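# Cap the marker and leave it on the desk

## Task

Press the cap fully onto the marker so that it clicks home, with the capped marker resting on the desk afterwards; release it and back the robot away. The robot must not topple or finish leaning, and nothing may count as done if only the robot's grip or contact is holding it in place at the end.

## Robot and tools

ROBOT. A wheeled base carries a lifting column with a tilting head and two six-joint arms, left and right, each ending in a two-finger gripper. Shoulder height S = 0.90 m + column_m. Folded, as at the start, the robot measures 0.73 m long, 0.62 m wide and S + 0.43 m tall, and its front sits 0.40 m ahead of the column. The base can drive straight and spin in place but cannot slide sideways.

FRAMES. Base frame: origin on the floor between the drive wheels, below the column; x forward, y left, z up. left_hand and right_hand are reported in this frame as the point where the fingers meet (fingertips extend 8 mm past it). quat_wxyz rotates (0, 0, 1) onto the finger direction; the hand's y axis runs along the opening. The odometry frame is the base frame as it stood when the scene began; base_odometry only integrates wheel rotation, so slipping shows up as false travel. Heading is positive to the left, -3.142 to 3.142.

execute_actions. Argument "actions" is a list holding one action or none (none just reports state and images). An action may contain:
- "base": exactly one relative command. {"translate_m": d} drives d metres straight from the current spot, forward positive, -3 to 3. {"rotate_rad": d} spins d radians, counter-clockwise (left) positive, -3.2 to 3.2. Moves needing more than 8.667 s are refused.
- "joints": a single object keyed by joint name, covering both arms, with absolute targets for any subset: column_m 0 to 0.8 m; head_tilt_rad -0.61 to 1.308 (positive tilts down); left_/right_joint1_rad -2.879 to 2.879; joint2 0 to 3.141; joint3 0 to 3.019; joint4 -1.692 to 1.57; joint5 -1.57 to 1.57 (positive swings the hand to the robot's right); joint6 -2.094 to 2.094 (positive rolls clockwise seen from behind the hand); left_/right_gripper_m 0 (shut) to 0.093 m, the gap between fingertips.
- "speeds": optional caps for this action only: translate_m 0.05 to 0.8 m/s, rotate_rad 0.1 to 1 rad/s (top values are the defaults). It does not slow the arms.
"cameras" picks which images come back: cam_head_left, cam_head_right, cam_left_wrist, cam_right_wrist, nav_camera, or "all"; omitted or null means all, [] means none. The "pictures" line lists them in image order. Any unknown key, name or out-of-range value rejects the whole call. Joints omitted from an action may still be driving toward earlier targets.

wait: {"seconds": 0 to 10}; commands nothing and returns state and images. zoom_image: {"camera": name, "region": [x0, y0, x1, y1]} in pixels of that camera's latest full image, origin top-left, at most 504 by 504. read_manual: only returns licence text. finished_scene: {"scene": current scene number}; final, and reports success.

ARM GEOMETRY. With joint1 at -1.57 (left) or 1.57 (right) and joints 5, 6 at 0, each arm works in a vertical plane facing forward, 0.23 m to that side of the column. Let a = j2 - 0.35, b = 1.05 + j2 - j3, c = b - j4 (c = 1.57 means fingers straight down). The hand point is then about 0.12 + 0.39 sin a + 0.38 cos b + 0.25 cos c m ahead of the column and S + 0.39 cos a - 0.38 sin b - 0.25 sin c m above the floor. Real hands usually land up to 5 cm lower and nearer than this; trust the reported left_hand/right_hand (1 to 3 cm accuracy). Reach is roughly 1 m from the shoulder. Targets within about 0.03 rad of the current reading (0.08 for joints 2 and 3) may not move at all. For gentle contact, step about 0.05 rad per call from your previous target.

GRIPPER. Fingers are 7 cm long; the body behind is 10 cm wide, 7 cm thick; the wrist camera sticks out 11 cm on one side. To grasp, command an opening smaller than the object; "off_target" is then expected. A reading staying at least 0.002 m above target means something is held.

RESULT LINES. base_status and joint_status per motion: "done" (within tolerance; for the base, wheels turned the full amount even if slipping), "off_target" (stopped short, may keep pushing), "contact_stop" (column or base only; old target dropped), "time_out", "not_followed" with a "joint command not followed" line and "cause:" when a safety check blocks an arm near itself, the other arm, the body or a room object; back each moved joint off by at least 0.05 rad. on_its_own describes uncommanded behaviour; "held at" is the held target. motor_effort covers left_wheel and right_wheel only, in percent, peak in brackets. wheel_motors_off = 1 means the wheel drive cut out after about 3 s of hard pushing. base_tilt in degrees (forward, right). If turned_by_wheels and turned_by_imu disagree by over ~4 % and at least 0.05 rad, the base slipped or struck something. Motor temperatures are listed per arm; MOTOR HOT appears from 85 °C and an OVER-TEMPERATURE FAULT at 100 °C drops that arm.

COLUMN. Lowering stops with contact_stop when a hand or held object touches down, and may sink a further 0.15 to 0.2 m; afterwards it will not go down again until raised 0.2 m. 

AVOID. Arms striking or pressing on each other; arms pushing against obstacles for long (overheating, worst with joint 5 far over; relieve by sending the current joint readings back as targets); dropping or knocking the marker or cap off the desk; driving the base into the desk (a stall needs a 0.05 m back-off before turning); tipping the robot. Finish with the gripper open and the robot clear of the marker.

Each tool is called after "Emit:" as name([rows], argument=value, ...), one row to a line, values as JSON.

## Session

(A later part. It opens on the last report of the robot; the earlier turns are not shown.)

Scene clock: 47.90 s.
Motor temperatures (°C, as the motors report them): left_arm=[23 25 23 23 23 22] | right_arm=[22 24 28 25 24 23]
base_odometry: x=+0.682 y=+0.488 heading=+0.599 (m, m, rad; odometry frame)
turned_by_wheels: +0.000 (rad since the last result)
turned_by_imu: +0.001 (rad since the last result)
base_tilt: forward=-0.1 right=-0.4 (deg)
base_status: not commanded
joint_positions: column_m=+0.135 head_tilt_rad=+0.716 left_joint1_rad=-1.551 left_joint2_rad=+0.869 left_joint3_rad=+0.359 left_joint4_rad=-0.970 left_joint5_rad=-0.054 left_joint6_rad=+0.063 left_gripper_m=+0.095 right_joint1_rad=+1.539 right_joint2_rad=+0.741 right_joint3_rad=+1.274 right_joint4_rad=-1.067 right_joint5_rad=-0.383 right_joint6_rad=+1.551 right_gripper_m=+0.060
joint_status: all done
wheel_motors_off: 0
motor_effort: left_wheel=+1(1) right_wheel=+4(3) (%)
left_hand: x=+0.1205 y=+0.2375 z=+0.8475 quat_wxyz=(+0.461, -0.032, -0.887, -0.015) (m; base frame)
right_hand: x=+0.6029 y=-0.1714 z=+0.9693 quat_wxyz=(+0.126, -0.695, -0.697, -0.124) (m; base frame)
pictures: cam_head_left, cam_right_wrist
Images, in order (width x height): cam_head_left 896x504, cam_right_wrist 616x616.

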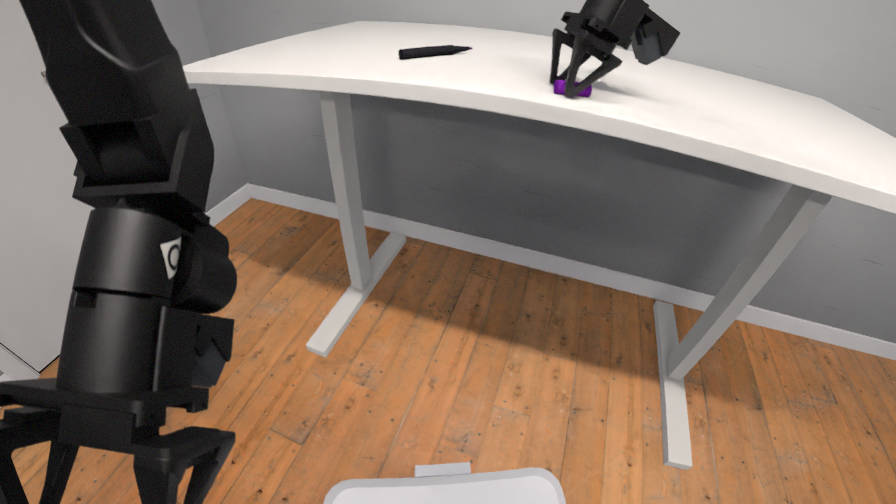

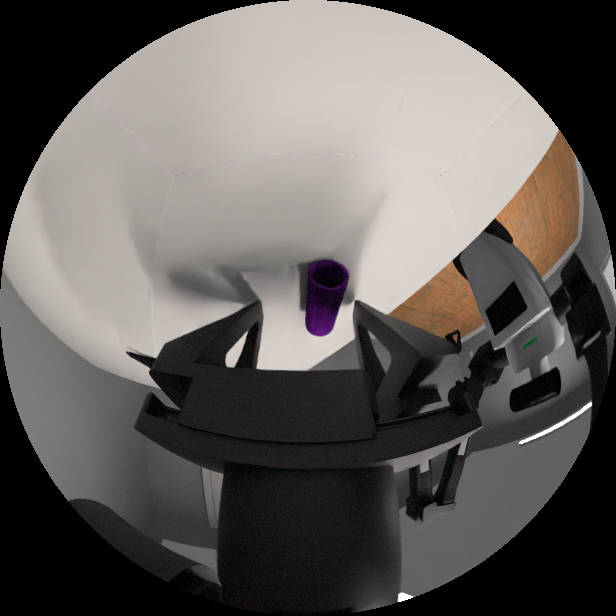

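Emit:
execute_actions([
  {"joints":{"column_m":0.146}},
], cameras=[])

Emit:
execute_actions([
  {"joints":{"right_gripper_m":0.0}},
], cameras=["cam_head_left","cam_right_wrist"])

Emit:
zoom_image(camera="cam_head_left", region=[510, 30, 660, 130])

Scene clock: 50.00 s.
Motor temperatures (°C, as the motors report them): left_arm=[23 25 23 23 23 22] | right_arm=[22 24 28 25 24 23]
base_odometry: x=+0.682 y=+0.488 heading=+0.599 (m, m, rad; odometry frame)
turned_by_wheels: +0.000 (rad since the last result)
turned_by_imu: +0.001 (rad since the last result)
base_tilt: forward=-0.1 right=-0.5 (deg)
base_status: not commanded
joint_positions: column_m=+0.146 head_tilt_rad=+0.716 left_joint1_rad=-1.551 left_joint2_rad=+0.869 left_joint3_rad=+0.359 left_joint4_rad=-0.970 left_joint5_rad=-0.054 left_joint6_rad=+0.063 left_gripper_m=+0.095 right_joint1_rad=+1.539 right_joint2_rad=+0.741 right_joint3_rad=+1.274 right_joint4_rad=-1.067 right_joint5_rad=-0.382 right_joint6_rad=+1.551 right_gripper_m=+0.060
joint_status: all done
wheel_motors_off: 0
motor_effort: left_wheel=+1(1) right_wheel=+3(3) (%)
left_hand: x=+0.1205 y=+0.2375 z=+0.8583 quat_wxyz=(+0.461, -0.032, -0.887, -0.015) (m; base frame)
right_hand: x=+0.6029 y=-0.1715 z=+0.9801 quat_wxyz=(+0.126, -0.695, -0.697, -0.123) (m; base frame)
pictures: none
No camera images: the call's "cameras" was empty. Leave "cameras" out to get every camera's image.

Scene clock: 50.63 s.
Motor temperatures (°C, as the motors report them): left_arm=[23 25 23 23 23 22] | right_arm=[22 24 28 25 24 23]
base_odometry: x=+0.682 y=+0.488 heading=+0.599 (m, m, rad; odometry frame)
turned_by_wheels: +0.000 (rad since the last result)
turned_by_imu: +0.000 (rad since the last result)
base_tilt: forward=-0.1 right=-0.5 (deg)
base_status: not commanded
joint_positions: column_m=+0.146 head_tilt_rad=+0.716 left_joint1_rad=-1.551 left_joint2_rad=+0.869 left_joint3_rad=+0.359 left_joint4_rad=-0.970 left_joint5_rad=-0.054 left_joint6_rad=+0.063 left_gripper_m=+0.095 right_joint1_rad=+1.539 right_joint2_rad=+0.741 right_joint3_rad=+1.274 right_joint4_rad=-1.067 right_joint5_rad=-0.382 right_joint6_rad=+1.551 right_gripper_m=+0.015
joint_status: right_gripper_m off_target (ended at +0.015, target +0.000)
wheel_motors_off: 0
motor_effort: left_wheel=+1(1) right_wheel=+2(2) (%)
left_hand: x=+0.1205 y=+0.2375 z=+0.8583 quat_wxyz=(+0.461, -0.032, -0.887, -0.015) (m; base frame)
right_hand: x=+0.6029 y=-0.1715 z=+0.9801 quat_wxyz=(+0.126, -0.695, -0.697, -0.123) (m; base frame)
pictures: cam_head_left, cam_right_wrist
Images, in order (width x height): cam_head_left 896x504, cam_right_wrist 616x616.

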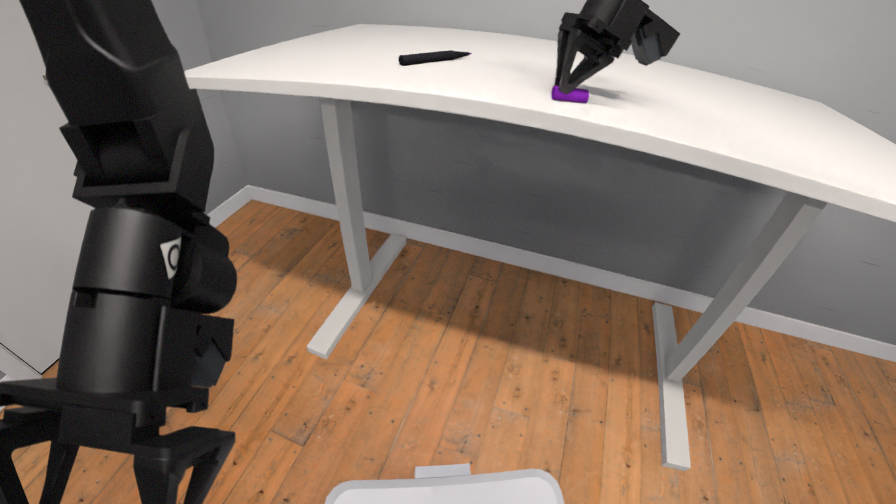

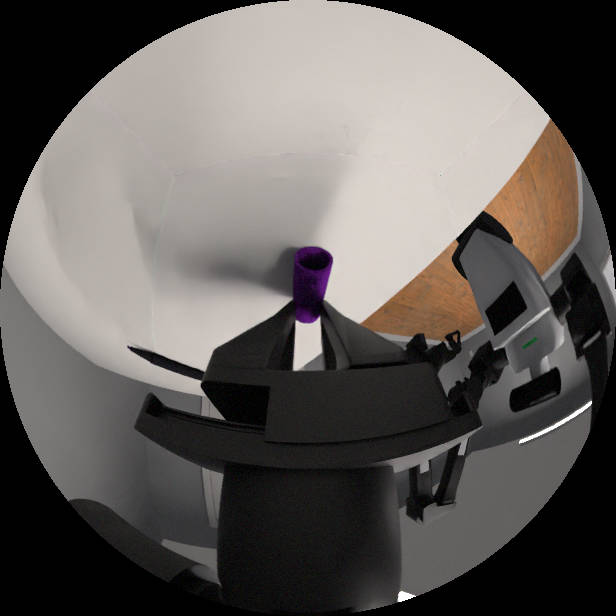

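Region (510, 30, 660, 130) of cam_head_left's 896x504 image, scaled by 3.360, with more detail than that image has.

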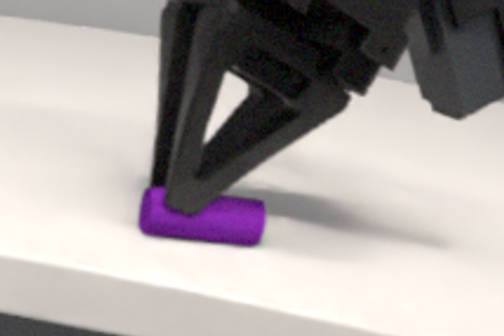

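Emit:
execute_actions([
  {"joints":{"right_gripper_m":0.045,"right_joint5_rad":-0.31}},
], cameras=[])

Emit:
execute_actions([
  {"joints":{"column_m":0.136}},
], cameras=["cam_head_left","cam_right_wrist"])

Emit:
zoom_image(camera="cam_head_left", region=[510, 30, 660, 130])

Scene clock: 52.53 s.
Motor temperatures (°C, as the motors report them): left_arm=[23 25 23 23 23 22] | right_arm=[22 24 28 25 24 23]
base_odometry: x=+0.682 y=+0.488 heading=+0.599 (m, m, rad; odometry frame)
turned_by_wheels: +0.000 (rad since the last result)
turned_by_imu: +0.001 (rad since the last result)
base_tilt: forward=-0.2 right=-0.5 (deg)
base_status: not commanded
joint_positions: column_m=+0.146 head_tilt_rad=+0.716 left_joint1_rad=-1.551 left_joint2_rad=+0.869 left_joint3_rad=+0.359 left_joint4_rad=-0.970 left_joint5_rad=-0.054 left_joint6_rad=+0.063 left_gripper_m=+0.095 right_joint1_rad=+1.539 right_joint2_rad=+0.742 right_joint3_rad=+1.274 right_joint4_rad=-1.067 right_joint5_rad=-0.313 right_joint6_rad=+1.551 right_gripper_m=+0.045
joint_status: all done
wheel_motors_off: 0
motor_effort: left_wheel=+1(1) right_wheel=+3(2) (%)
left_hand: x=+0.1205 y=+0.2375 z=+0.8583 quat_wxyz=(+0.461, -0.032, -0.887, -0.015) (m; base frame)
right_hand: x=+0.6026 y=-0.1829 z=+0.9760 quat_wxyz=(+0.103, -0.699, -0.701, -0.098) (m; base frame)
pictures: none
No camera images: the call's "cameras" was empty. Leave "cameras" out to get every camera's image.

Scene clock: 53.20 s.
Motor temperatures (°C, as the motors report them): left_arm=[23 25 23 23 23 22] | right_arm=[22 24 28 25 24 23]
base_odometry: x=+0.682 y=+0.488 heading=+0.599 (m, m, rad; odometry frame)
turned_by_wheels: +0.000 (rad since the last result)
turned_by_imu: +0.000 (rad since the last result)
base_tilt: forward=-0.1 right=-0.5 (deg)
base_status: not commanded
joint_positions: column_m=+0.136 head_tilt_rad=+0.716 left_joint1_rad=-1.551 left_joint2_rad=+0.869 left_joint3_rad=+0.359 left_joint4_rad=-0.970 left_joint5_rad=-0.054 left_joint6_rad=+0.063 left_gripper_m=+0.095 right_joint1_rad=+1.539 right_joint2_rad=+0.738 right_joint3_rad=+1.275 right_joint4_rad=-1.067 right_joint5_rad=-0.313 right_joint6_rad=+1.551 right_gripper_m=+0.045
joint_status: all done
wheel_motors_off: 0
motor_effort: left_wheel=+1(1) right_wheel=+2(3) (%)
left_hand: x=+0.1205 y=+0.2375 z=+0.8485 quat_wxyz=(+0.461, -0.032, -0.887, -0.015) (m; base frame)
right_hand: x=+0.6034 y=-0.1828 z=+0.9687 quat_wxyz=(+0.101, -0.699, -0.701, -0.100) (m; base frame)
pictures: cam_head_left, cam_right_wrist
Images, in order (width x height): cam_head_left 896x504, cam_right_wrist 616x616.

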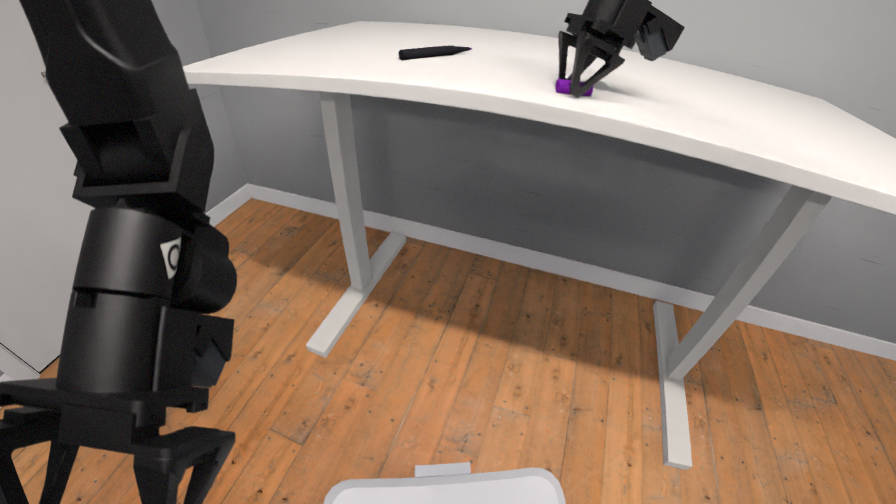

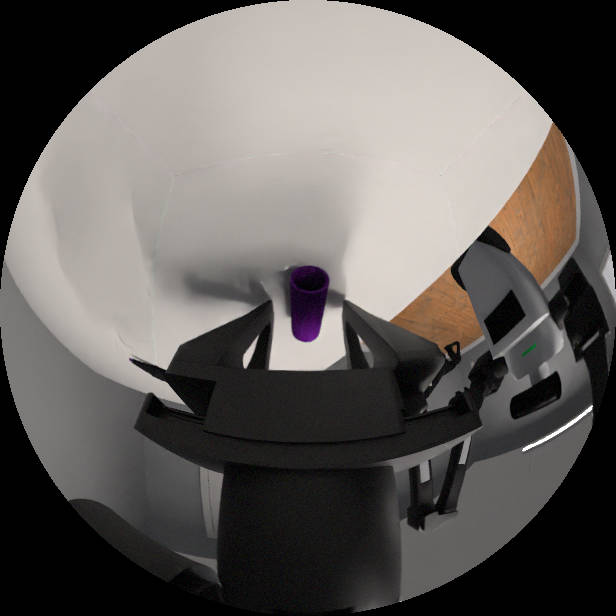

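Region (510, 30, 660, 130) of cam_head_left's 896x504 image, scaled by 3.360, with more detail than that image has.

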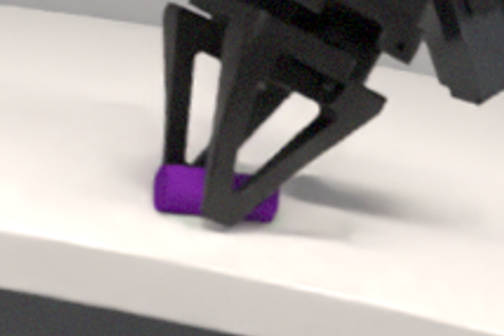

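Emit:
execute_actions([
  {"joints":{"right_gripper_m":0.0}},
], cameras=[])

Emit:
execute_actions([
  {"joints":{"column_m":0.26,"head_tilt_rad":0.5}},
], cameras=["cam_right_wrist"])

Emit:
execute_actions([
  {"joints":{"right_joint2_rad":1.03,"right_joint3_rad":1.1,"right_joint4_rad":0.69,"right_joint5_rad":0,"right_joint6_rad":0}},
], cameras=["cam_head_left","cam_right_wrist"])

Scene clock: 56.47 s.
Motor temperatures (°C, as the motors report them): left_arm=[23 25 23 23 23 22] | right_arm=[22 24 28 25 24 23]
base_odometry: x=+0.682 y=+0.488 heading=+0.599 (m, m, rad; odometry frame)
turned_by_wheels: +0.000 (rad since the last result)
turned_by_imu: +0.001 (rad since the last result)
base_tilt: forward=-0.1 right=-0.5 (deg)
base_status: not commanded
joint_positions: column_m=+0.136 head_tilt_rad=+0.716 left_joint1_rad=-1.551 left_joint2_rad=+0.869 left_joint3_rad=+0.359 left_joint4_rad=-0.970 left_joint5_rad=-0.054 left_joint6_rad=+0.063 left_gripper_m=+0.095 right_joint1_rad=+1.539 right_joint2_rad=+0.738 right_joint3_rad=+1.276 right_joint4_rad=-1.067 right_joint5_rad=-0.313 right_joint6_rad=+1.551 right_gripper_m=+0.018
joint_status: right_gripper_m off_target (ended at +0.018, target +0.000)
wheel_motors_off: 0
motor_effort: left_wheel=+1(1) right_wheel=+4(2) (%)
left_hand: x=+0.1205 y=+0.2375 z=+0.8485 quat_wxyz=(+0.461, -0.032, -0.887, -0.015) (m; base frame)
right_hand: x=+0.6039 y=-0.1828 z=+0.9691 quat_wxyz=(+0.100, -0.699, -0.701, -0.100) (m; base frame)
pictures: none
No camera images: the call's "cameras" was empty. Leave "cameras" out to get every camera's image.

Scene clock: 58.67 s.
Motor temperatures (°C, as the motors report them): left_arm=[23 25 23 23 23 22] | right_arm=[22 24 28 25 24 23]
base_odometry: x=+0.682 y=+0.488 heading=+0.599 (m, m, rad; odometry frame)
turned_by_wheels: +0.000 (rad since the last result)
turned_by_imu: +0.001 (rad since the last result)
base_tilt: forward=-0.1 right=-0.5 (deg)
base_status: not commanded
joint_positions: column_m=+0.260 head_tilt_rad=+0.518 left_joint1_rad=-1.551 left_joint2_rad=+0.869 left_joint3_rad=+0.359 left_joint4_rad=-0.970 left_joint5_rad=-0.054 left_joint6_rad=+0.063 left_gripper_m=+0.095 right_joint1_rad=+1.539 right_joint2_rad=+0.738 right_joint3_rad=+1.276 right_joint4_rad=-1.067 right_joint5_rad=-0.313 right_joint6_rad=+1.551 right_gripper_m=+0.018
joint_status: all done
wheel_motors_off: 0
motor_effort: left_wheel=+1(1) right_wheel=+3(3) (%)
left_hand: x=+0.1205 y=+0.2375 z=+0.9723 quat_wxyz=(+0.461, -0.032, -0.887, -0.015) (m; base frame)
right_hand: x=+0.6039 y=-0.1828 z=+1.0929 quat_wxyz=(+0.100, -0.699, -0.701, -0.100) (m; base frame)
pictures: cam_right_wrist
Images, in order (width x height): cam_right_wrist 616x616.

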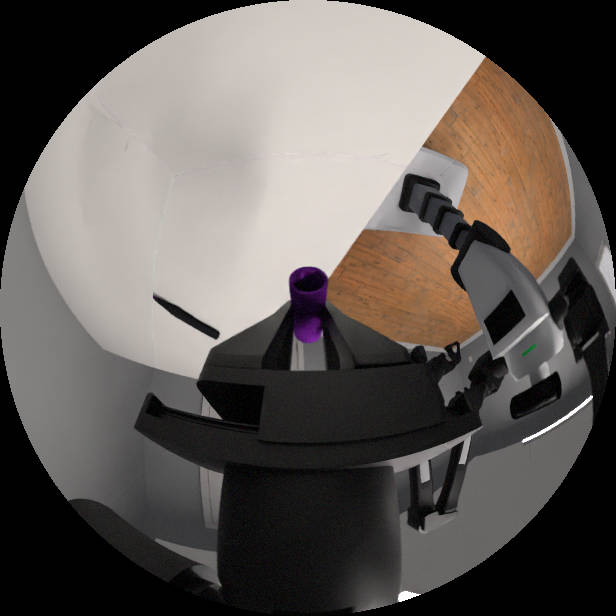

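Scene clock: 60.47 s.
Motor temperatures (°C, as the motors report them): left_arm=[23 25 23 23 23 22] | right_arm=[22 24 28 25 24 23]
base_odometry: x=+0.682 y=+0.488 heading=+0.599 (m, m, rad; odometry frame)
turned_by_wheels: +0.000 (rad since the last result)
turned_by_imu: +0.001 (rad since the last result)
base_tilt: forward=-0.2 right=-0.5 (deg)
base_status: not commanded
joint_positions: column_m=+0.260 head_tilt_rad=+0.517 left_joint1_rad=-1.551 left_joint2_rad=+0.868 left_joint3_rad=+0.359 left_joint4_rad=-0.970 left_joint5_rad=-0.054 left_joint6_rad=+0.063 left_gripper_m=+0.095 right_joint1_rad=+1.537 right_joint2_rad=+1.023 right_joint3_rad=+1.095 right_joint4_rad=+0.675 right_joint5_rad=-0.002 right_joint6_rad=+0.009 right_gripper_m=+0.018
joint_status: all done
wheel_motors_off: 0
motor_effort: left_wheel=+3(11) right_wheel=+6(9) (%)
left_hand: x=+0.1204 y=+0.2375 z=+0.9724 quat_wxyz=(+0.461, -0.032, -0.887, -0.015) (m; base frame)
right_hand: x=+0.8140 y=-0.2400 z=+1.0733 quat_wxyz=(-0.593, -0.001, -0.805, +0.013) (m; base frame)
pictures: cam_head_left, cam_right_wrist
Images, in order (width x height): cam_head_left 896x504, cam_right_wrist 616x616.

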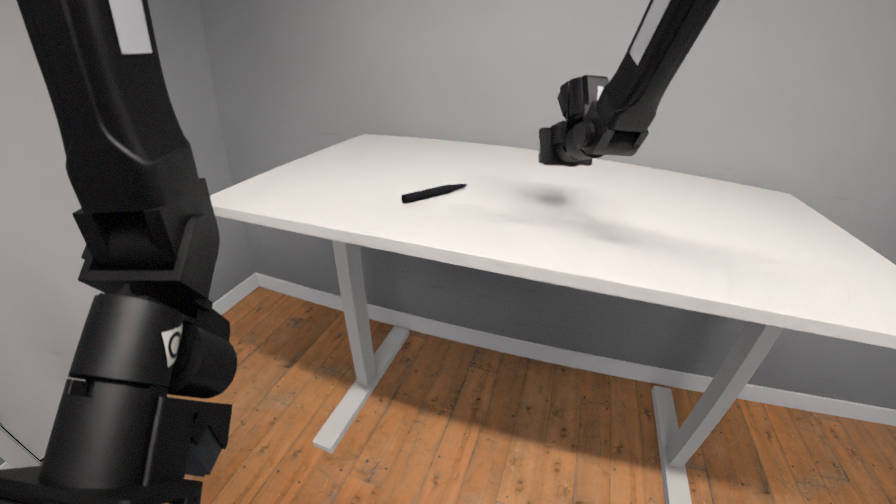

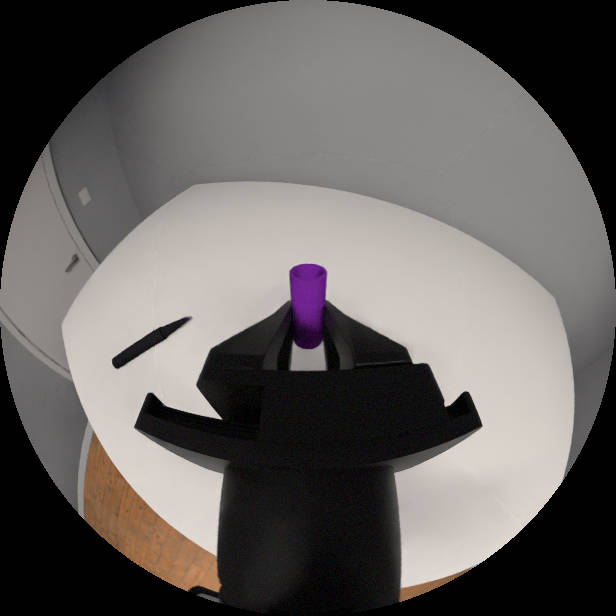

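Emit:
execute_actions([
  {"joints":{"column_m":0.178}},
], cameras=["cam_head_left","cam_right_wrist"])

Emit:
zoom_image(camera="cam_right_wrist", region=[230, 240, 390, 380])

Scene clock: 64.00 s.
Motor temperatures (°C, as the motors report them): left_arm=[23 25 23 23 23 22] | right_arm=[22 24 27 25 24 23]
base_odometry: x=+0.682 y=+0.488 heading=+0.599 (m, m, rad; odometry frame)
turned_by_wheels: +0.000 (rad since the last result)
turned_by_imu: +0.001 (rad since the last result)
base_tilt: forward=-0.1 right=-0.5 (deg)
base_status: not commanded
joint_positions: column_m=+0.178 head_tilt_rad=+0.517 left_joint1_rad=-1.551 left_joint2_rad=+0.868 left_joint3_rad=+0.359 left_joint4_rad=-0.970 left_joint5_rad=-0.054 left_joint6_rad=+0.063 left_gripper_m=+0.095 right_joint1_rad=+1.537 right_joint2_rad=+1.023 right_joint3_rad=+1.095 right_joint4_rad=+0.675 right_joint5_rad=-0.002 right_joint6_rad=+0.009 right_gripper_m=+0.018
joint_status: all done
wheel_motors_off: 0
motor_effort: left_wheel=+2(3) right_wheel=+6(7) (%)
left_hand: x=+0.1204 y=+0.2375 z=+0.8905 quat_wxyz=(+0.461, -0.032, -0.887, -0.015) (m; base frame)
right_hand: x=+0.8140 y=-0.2400 z=+0.9914 quat_wxyz=(-0.593, -0.001, -0.805, +0.013) (m; base frame)
pictures: cam_head_left, cam_right_wrist
Images, in order (width x height): cam_head_left 896x504, cam_right_wrist 616x616.

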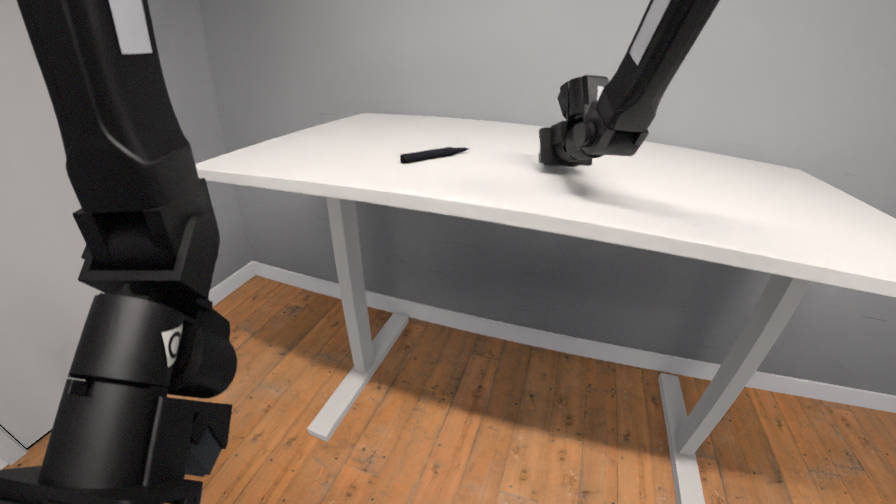

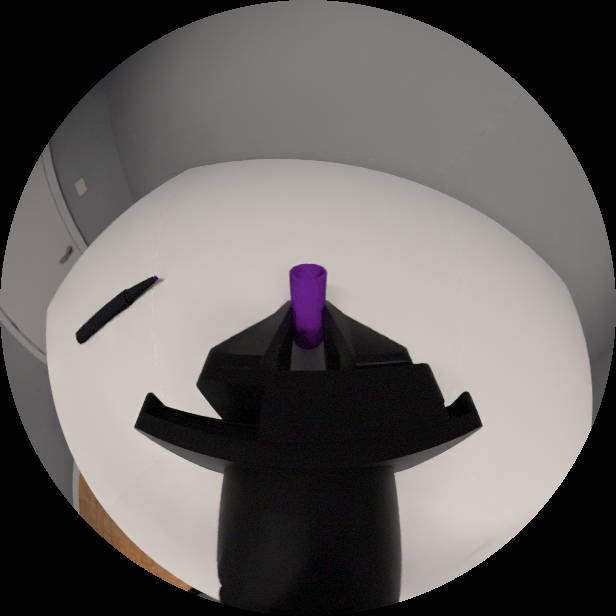

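Region (230, 240, 390, 380) of cam_right_wrist's 616x616 image, scaled by 3.150, with more detail than that image has; it fills the top 441 rows of this view, and the rest is white.

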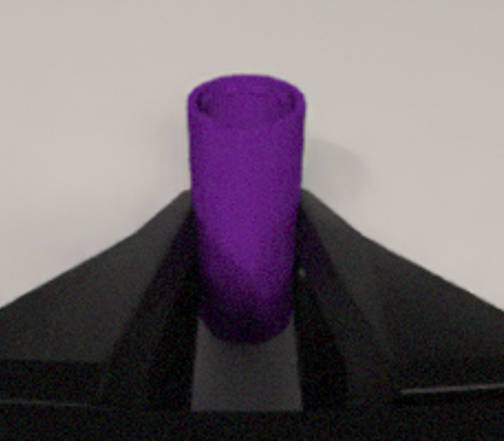

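Emit:
execute_actions([
  {"joints":{"column_m":0.167}},
], cameras=["cam_right_wrist"])

Emit:
zoom_image(camera="cam_right_wrist", region=[230, 240, 390, 380])

Scene clock: 65.73 s.
Motor temperatures (°C, as the motors report them): left_arm=[23 25 23 23 23 22] | right_arm=[22 24 27 25 24 23]
base_odometry: x=+0.682 y=+0.488 heading=+0.599 (m, m, rad; odometry frame)
turned_by_wheels: +0.000 (rad since the last result)
turned_by_imu: +0.001 (rad since the last result)
base_tilt: forward=-0.1 right=-0.5 (deg)
base_status: not commanded
joint_positions: column_m=+0.167 head_tilt_rad=+0.517 left_joint1_rad=-1.551 left_joint2_rad=+0.868 left_joint3_rad=+0.359 left_joint4_rad=-0.970 left_joint5_rad=-0.054 left_joint6_rad=+0.063 left_gripper_m=+0.095 right_joint1_rad=+1.537 right_joint2_rad=+1.020 right_joint3_rad=+1.095 right_joint4_rad=+0.694 right_joint5_rad=-0.002 right_joint6_rad=+0.009 right_gripper_m=+0.018
joint_status: all done
wheel_motors_off: 0
motor_effort: left_wheel=+2(3) right_wheel=+5(6) (%)
left_hand: x=+0.1204 y=+0.2375 z=+0.8796 quat_wxyz=(+0.461, -0.032, -0.887, -0.015) (m; base frame)
right_hand: x=+0.8156 y=-0.2399 z=+0.9871 quat_wxyz=(-0.602, -0.001, -0.798, +0.013) (m; base frame)
pictures: cam_right_wrist
Images, in order (width x height): cam_right_wrist 616x616.

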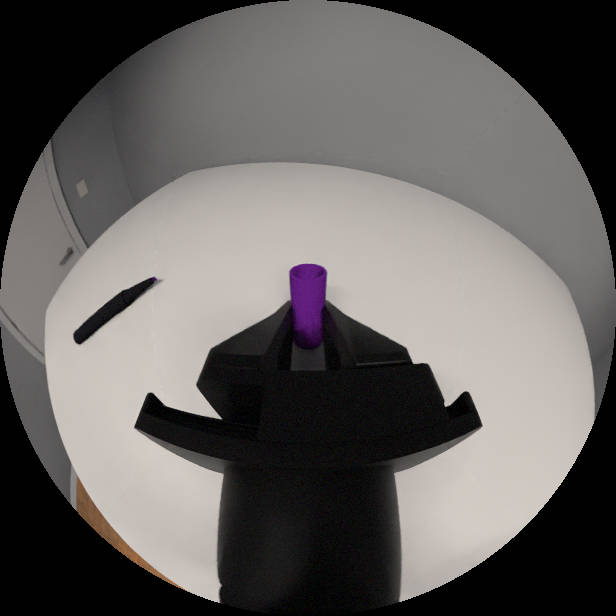

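Region (230, 240, 390, 380) of cam_right_wrist's 616x616 image, scaled by 3.150, with more detail than that image has; it fills the top 441 rows of this view, and the rest is white.

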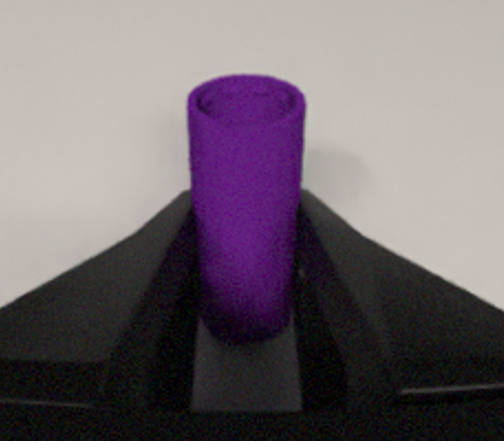

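Touched. Release.

Emit:
execute_actions([
  {"joints":{"column_m":0.171}},
], cameras=[])

Emit:
execute_actions([
  {"joints":{"right_gripper_m":0.05}},
], cameras=["cam_right_wrist"])

Emit:
execute_actions([
  {"joints":{"column_m":0.30}},
], cameras=["cam_head_left","cam_right_wrist"])

Scene clock: 67.57 s.
Motor temperatures (°C, as the motors report them): left_arm=[23 25 23 23 23 22] | right_arm=[22 24 27 25 24 23]
base_odometry: x=+0.682 y=+0.488 heading=+0.599 (m, m, rad; odometry frame)
turned_by_wheels: +0.000 (rad since the last result)
turned_by_imu: +0.001 (rad since the last result)
base_tilt: forward=-0.1 right=-0.4 (deg)
base_status: not commanded
joint_positions: column_m=+0.171 head_tilt_rad=+0.517 left_joint1_rad=-1.551 left_joint2_rad=+0.868 left_joint3_rad=+0.359 left_joint4_rad=-0.970 left_joint5_rad=-0.054 left_joint6_rad=+0.063 left_gripper_m=+0.095 right_joint1_rad=+1.537 right_joint2_rad=+1.020 right_joint3_rad=+1.095 right_joint4_rad=+0.694 right_joint5_rad=-0.002 right_joint6_rad=+0.009 right_gripper_m=+0.018
joint_status: all done
wheel_motors_off: 0
motor_effort: left_wheel=+2(2) right_wheel=+6(5) (%)
left_hand: x=+0.1204 y=+0.2375 z=+0.8834 quat_wxyz=(+0.461, -0.032, -0.887, -0.015) (m; base frame)
right_hand: x=+0.8156 y=-0.2399 z=+0.9909 quat_wxyz=(-0.602, -0.001, -0.798, +0.013) (m; base frame)
pictures: none
No camera images: the call's "cameras" was empty. Leave "cameras" out to get every camera's image.

Scene clock: 68.17 s.
Motor temperatures (°C, as the motors report them): left_arm=[23 25 23 23 23 22] | right_arm=[22 24 27 25 24 23]
base_odometry: x=+0.682 y=+0.488 heading=+0.599 (m, m, rad; odometry frame)
turned_by_wheels: +0.000 (rad since the last result)
turned_by_imu: +0.000 (rad since the last result)
base_tilt: forward=-0.2 right=-0.5 (deg)
base_status: not commanded
joint_positions: column_m=+0.171 head_tilt_rad=+0.517 left_joint1_rad=-1.551 left_joint2_rad=+0.868 left_joint3_rad=+0.359 left_joint4_rad=-0.970 left_joint5_rad=-0.054 left_joint6_rad=+0.063 left_gripper_m=+0.095 right_joint1_rad=+1.537 right_joint2_rad=+1.020 right_joint3_rad=+1.095 right_joint4_rad=+0.694 right_joint5_rad=-0.002 right_joint6_rad=+0.009 right_gripper_m=+0.050
joint_status: all done
wheel_motors_off: 0
motor_effort: left_wheel=+2(2) right_wheel=+6(6) (%)
left_hand: x=+0.1204 y=+0.2375 z=+0.8834 quat_wxyz=(+0.461, -0.032, -0.887, -0.015) (m; base frame)
right_hand: x=+0.8156 y=-0.2399 z=+0.9909 quat_wxyz=(-0.602, -0.001, -0.798, +0.013) (m; base frame)
pictures: cam_right_wrist
Images, in order (width x height): cam_right_wrist 616x616.

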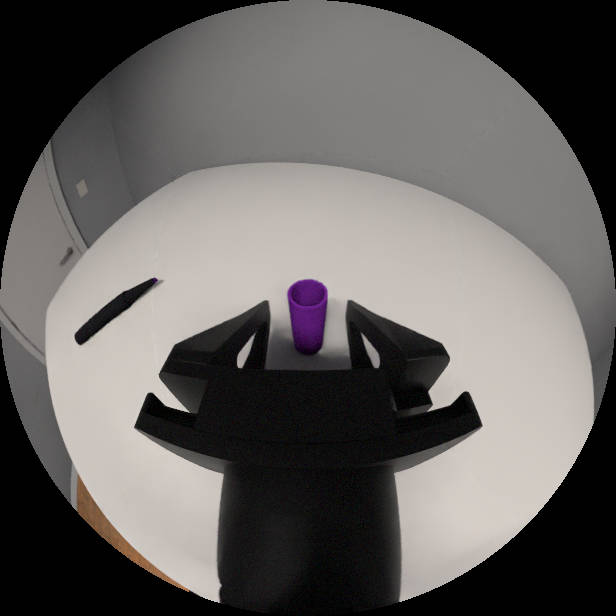

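Scene clock: 70.43 s.
Motor temperatures (°C, as the motors report them): left_arm=[23 25 23 23 23 22] | right_arm=[22 24 27 25 24 23]
base_odometry: x=+0.682 y=+0.488 heading=+0.599 (m, m, rad; odometry frame)
turned_by_wheels: +0.000 (rad since the last result)
turned_by_imu: +0.001 (rad since the last result)
base_tilt: forward=-0.1 right=-0.5 (deg)
base_status: not commanded
joint_positions: column_m=+0.300 head_tilt_rad=+0.517 left_joint1_rad=-1.551 left_joint2_rad=+0.868 left_joint3_rad=+0.359 left_joint4_rad=-0.970 left_joint5_rad=-0.054 left_joint6_rad=+0.063 left_gripper_m=+0.095 right_joint1_rad=+1.537 right_joint2_rad=+1.020 right_joint3_rad=+1.095 right_joint4_rad=+0.694 right_joint5_rad=-0.002 right_joint6_rad=+0.009 right_gripper_m=+0.050
joint_status: all done
wheel_motors_off: 0
motor_effort: left_wheel=+2(2) right_wheel=+6(4) (%)
left_hand: x=+0.1204 y=+0.2375 z=+1.0124 quat_wxyz=(+0.461, -0.032, -0.887, -0.015) (m; base frame)
right_hand: x=+0.8156 y=-0.2399 z=+1.1199 quat_wxyz=(-0.602, -0.001, -0.798, +0.013) (m; base frame)
pictures: cam_head_left, cam_right_wrist
Images, in order (width x height): cam_head_left 896x504, cam_right_wrist 616x616.

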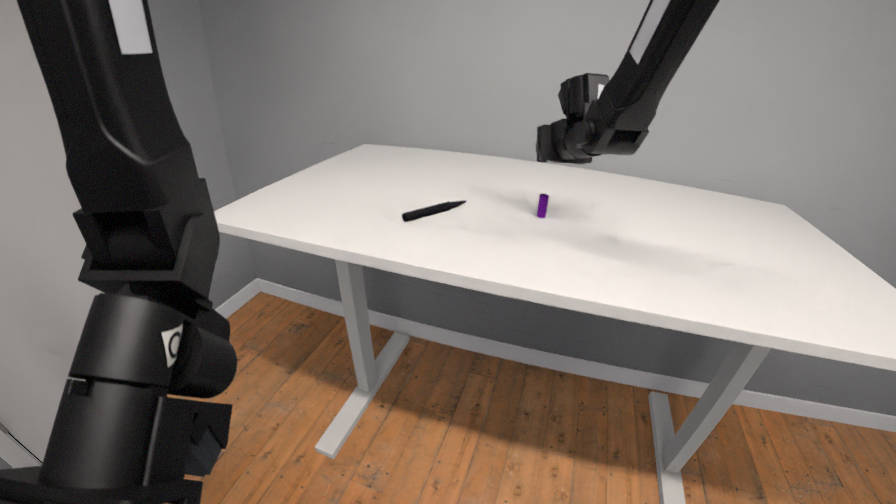

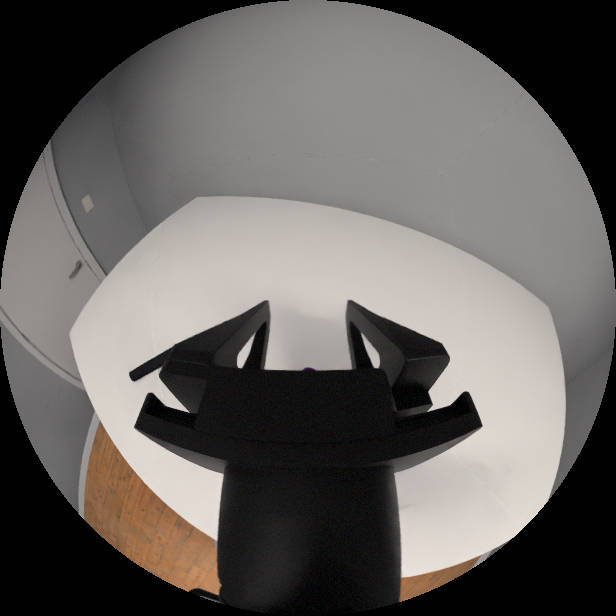

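Emit:
execute_actions([
  {"base":{"rotate_rad":0.4},"joints":{"column_m":0.33,"head_tilt_rad":0.65}},
], cameras=[])

Emit:
execute_actions([
  {"joints":{"right_joint2_rad":1.0,"right_joint3_rad":1.5,"right_joint4_rad":-1.0,"right_joint6_rad":-1.7,"right_gripper_m":0.07}},
], cameras=["cam_head_left","cam_right_wrist"])

Scene clock: 77.67 s.
Motor temperatures (°C, as the motors report them): left_arm=[23 25 23 23 23 22] | right_arm=[22 24 27 25 24 23]
base_odometry: x=+0.682 y=+0.488 heading=+0.999 (m, m, rad; odometry frame)
turned_by_wheels: +0.399 (rad since the last result)
turned_by_imu: +0.402 (rad since the last result)
base_tilt: forward=-0.1 right=-0.5 (deg)
base_status: done
joint_positions: column_m=+0.330 head_tilt_rad=+0.653 left_joint1_rad=-1.551 left_joint2_rad=+0.868 left_joint3_rad=+0.359 left_joint4_rad=-0.970 left_joint5_rad=-0.054 left_joint6_rad=+0.063 left_gripper_m=+0.095 right_joint1_rad=+1.538 right_joint2_rad=+1.020 right_joint3_rad=+1.095 right_joint4_rad=+0.694 right_joint5_rad=-0.001 right_joint6_rad=+0.009 right_gripper_m=+0.050
joint_status: all done
wheel_motors_off: 0
motor_effort: left_wheel=-2(41) right_wheel=+3(44) (%)
left_hand: x=+0.1204 y=+0.2375 z=+1.0424 quat_wxyz=(+0.461, -0.032, -0.887, -0.015) (m; base frame)
right_hand: x=+0.8156 y=-0.2398 z=+1.1499 quat_wxyz=(-0.602, -0.001, -0.798, +0.013) (m; base frame)
pictures: none
No camera images: the call's "cameras" was empty. Leave "cameras" out to get every camera's image.

Scene clock: 79.47 s.
Motor temperatures (°C, as the motors report them): left_arm=[23 25 23 23 23 22] | right_arm=[22 25 27 25 24 23]
base_odometry: x=+0.682 y=+0.488 heading=+0.999 (m, m, rad; odometry frame)
turned_by_wheels: +0.000 (rad since the last result)
turned_by_imu: +0.000 (rad since the last result)
base_tilt: forward=-0.2 right=-0.5 (deg)
base_status: not commanded
joint_positions: column_m=+0.330 head_tilt_rad=+0.653 left_joint1_rad=-1.551 left_joint2_rad=+0.868 left_joint3_rad=+0.359 left_joint4_rad=-0.970 left_joint5_rad=-0.054 left_joint6_rad=+0.063 left_gripper_m=+0.095 right_joint1_rad=+1.538 right_joint2_rad=+0.991 right_joint3_rad=+1.484 right_joint4_rad=-0.994 right_joint5_rad=-0.001 right_joint6_rad=-1.691 right_gripper_m=+0.070
joint_status: all done
wheel_motors_off: 0
motor_effort: left_wheel=-5(5) right_wheel=+4(2) (%)
left_hand: x=+0.1204 y=+0.2375 z=+1.0424 quat_wxyz=(+0.461, -0.032, -0.887, -0.015) (m; base frame)
right_hand: x=+0.6854 y=-0.2393 z=+1.0928 quat_wxyz=(+0.003, +0.743, -0.669, +0.018) (m; base frame)
pictures: cam_head_left, cam_right_wrist
Images, in order (width x height): cam_head_left 896x504, cam_right_wrist 616x616.

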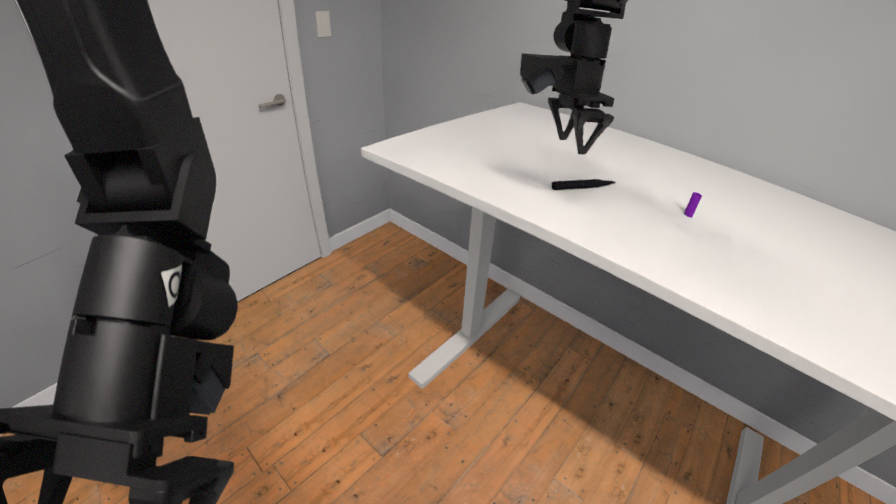

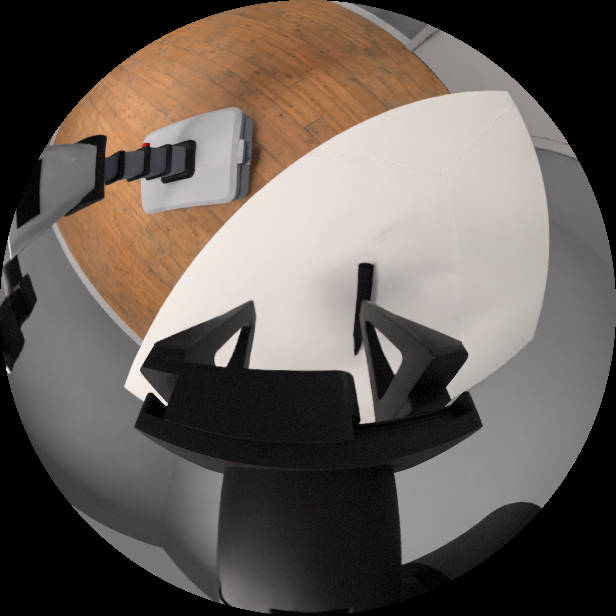

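Emit:
execute_actions([
  {"base":{"translate_m":0.065},"joints":{"column_m":0.245}},
], cameras=["cam_head_left","cam_right_wrist"])

Emit:
zoom_image(camera="cam_head_left", region=[500, 60, 720, 190])

Scene clock: 82.63 s.
Motor temperatures (°C, as the motors report them): left_arm=[23 25 23 23 23 22] | right_arm=[22 25 27 25 24 23]
base_odometry: x=+0.718 y=+0.543 heading=+0.999 (m, m, rad; odometry frame)
turned_by_wheels: +0.001 (rad since the last result)
turned_by_imu: +0.002 (rad since the last result)
base_tilt: forward=-0.1 right=-0.5 (deg)
base_status: done
joint_positions: column_m=+0.245 head_tilt_rad=+0.653 left_joint1_rad=-1.551 left_joint2_rad=+0.868 left_joint3_rad=+0.360 left_joint4_rad=-0.970 left_joint5_rad=-0.054 left_joint6_rad=+0.063 left_gripper_m=+0.095 right_joint1_rad=+1.538 right_joint2_rad=+0.991 right_joint3_rad=+1.485 right_joint4_rad=-0.995 right_joint5_rad=-0.001 right_joint6_rad=-1.691 right_gripper_m=+0.070
joint_status: all done
wheel_motors_off: 0
motor_effort: left_wheel=+1(33) right_wheel=+1(51) (%)
left_hand: x=+0.1212 y=+0.2375 z=+0.9572 quat_wxyz=(+0.460, -0.032, -0.887, -0.015) (m; base frame)
right_hand: x=+0.6854 y=-0.2393 z=+1.0081 quat_wxyz=(+0.003, +0.743, -0.669, +0.017) (m; base frame)
pictures: cam_head_left, cam_right_wrist
Images, in order (width x height): cam_head_left 896x504, cam_right_wrist 616x616.

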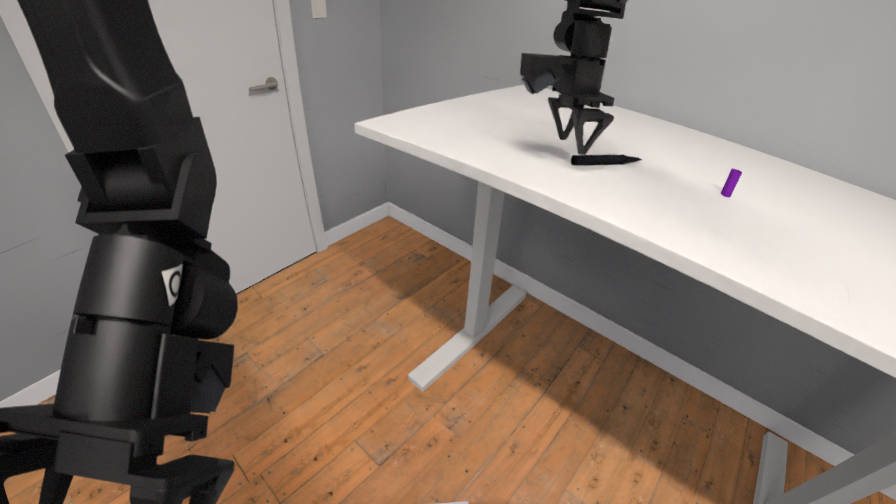

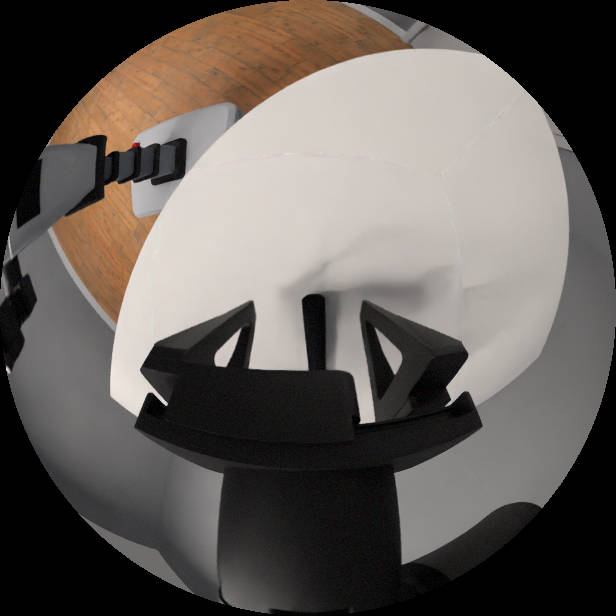

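Region (500, 60, 720, 190) of cam_head_left's 896x504 image, scaled by 2.291, with more detail than that image has; it fills the top 298 rows of this view, and the rest is white.

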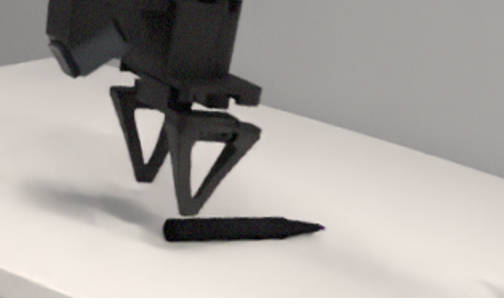

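Emit:
execute_actions([
  {"base":{"rotate_rad":-0.06},"joints":{"right_joint6_rad":-1.78}},
], cameras=[])

Emit:
execute_actions([
  {"base":{"translate_m":0.022},"joints":{"column_m":0.222}},
], cameras=["cam_head_left","cam_right_wrist"])

Emit:
zoom_image(camera="cam_head_left", region=[480, 60, 700, 190])

Scene clock: 85.40 s.
Motor temperatures (°C, as the motors report them): left_arm=[23 25 23 23 23 22] | right_arm=[22 25 27 25 24 23]
base_odometry: x=+0.718 y=+0.543 heading=+0.941 (m, m, rad; odometry frame)
turned_by_wheels: -0.058 (rad since the last result)
turned_by_imu: -0.058 (rad since the last result)
base_tilt: forward=-0.1 right=-0.5 (deg)
base_status: done
joint_positions: column_m=+0.245 head_tilt_rad=+0.653 left_joint1_rad=-1.551 left_joint2_rad=+0.868 left_joint3_rad=+0.360 left_joint4_rad=-0.970 left_joint5_rad=-0.054 left_joint6_rad=+0.063 left_gripper_m=+0.095 right_joint1_rad=+1.538 right_joint2_rad=+0.991 right_joint3_rad=+1.485 right_joint4_rad=-0.995 right_joint5_rad=-0.001 right_joint6_rad=-1.770 right_gripper_m=+0.070
joint_status: all done
wheel_motors_off: 0
motor_effort: left_wheel=+1(35) right_wheel=-1(32) (%)
left_hand: x=+0.1212 y=+0.2375 z=+0.9572 quat_wxyz=(+0.460, -0.032, -0.887, -0.015) (m; base frame)
right_hand: x=+0.6854 y=-0.2392 z=+1.0081 quat_wxyz=(+0.004, +0.769, -0.639, +0.017) (m; base frame)
pictures: none
No camera images: the call's "cameras" was empty. Leave "cameras" out to get every camera's image.

Scene clock: 86.43 s.
Motor temperatures (°C, as the motors report them): left_arm=[23 25 23 23 23 22] | right_arm=[22 25 27 25 24 23]
base_odometry: x=+0.731 y=+0.560 heading=+0.941 (m, m, rad; odometry frame)
turned_by_wheels: +0.000 (rad since the last result)
turned_by_imu: +0.001 (rad since the last result)
base_tilt: forward=-0.1 right=-0.5 (deg)
base_status: done
joint_positions: column_m=+0.222 head_tilt_rad=+0.654 left_joint1_rad=-1.551 left_joint2_rad=+0.868 left_joint3_rad=+0.360 left_joint4_rad=-0.970 left_joint5_rad=-0.054 left_joint6_rad=+0.063 left_gripper_m=+0.095 right_joint1_rad=+1.538 right_joint2_rad=+0.991 right_joint3_rad=+1.485 right_joint4_rad=-0.995 right_joint5_rad=-0.001 right_joint6_rad=-1.771 right_gripper_m=+0.070
joint_status: all done
wheel_motors_off: 0
motor_effort: left_wheel=+1(32) right_wheel=-1(35) (%)
left_hand: x=+0.1214 y=+0.2375 z=+0.9342 quat_wxyz=(+0.460, -0.032, -0.887, -0.015) (m; base frame)
right_hand: x=+0.6856 y=-0.2392 z=+0.9853 quat_wxyz=(+0.004, +0.769, -0.639, +0.017) (m; base frame)
pictures: cam_head_left, cam_right_wrist
Images, in order (width x height): cam_head_left 896x504, cam_right_wrist 616x616.

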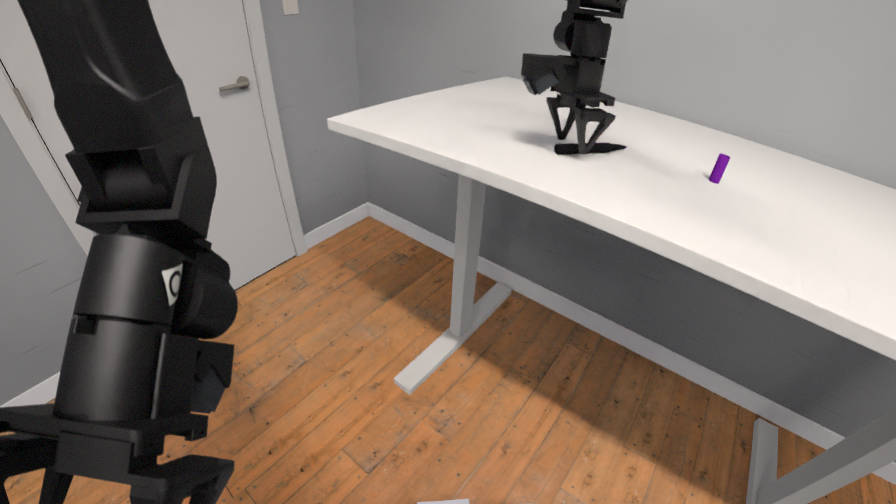

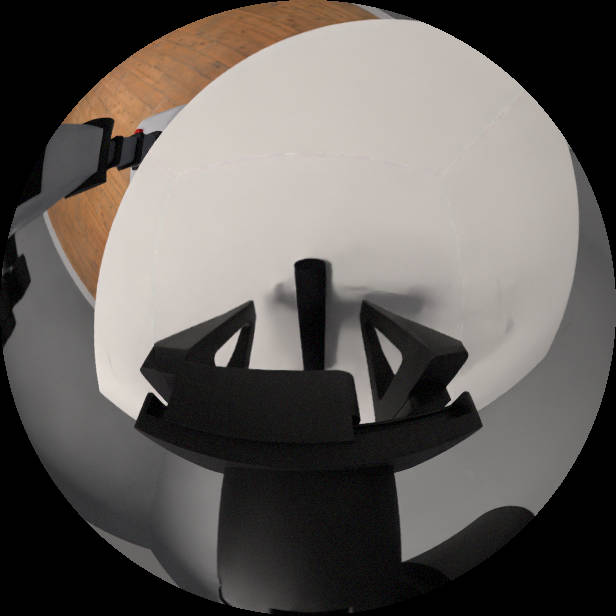

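Region (480, 60, 700, 190) of cam_head_left's 896x504 image, scaled by 2.291, with more detail than that image has; it fills the top 298 rows of this view, and the rest is white.

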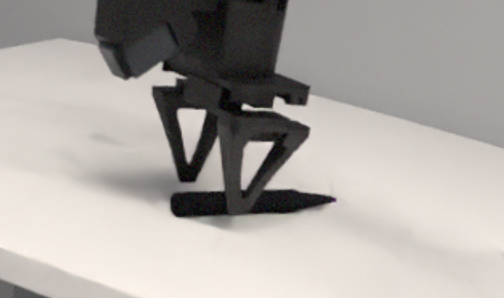

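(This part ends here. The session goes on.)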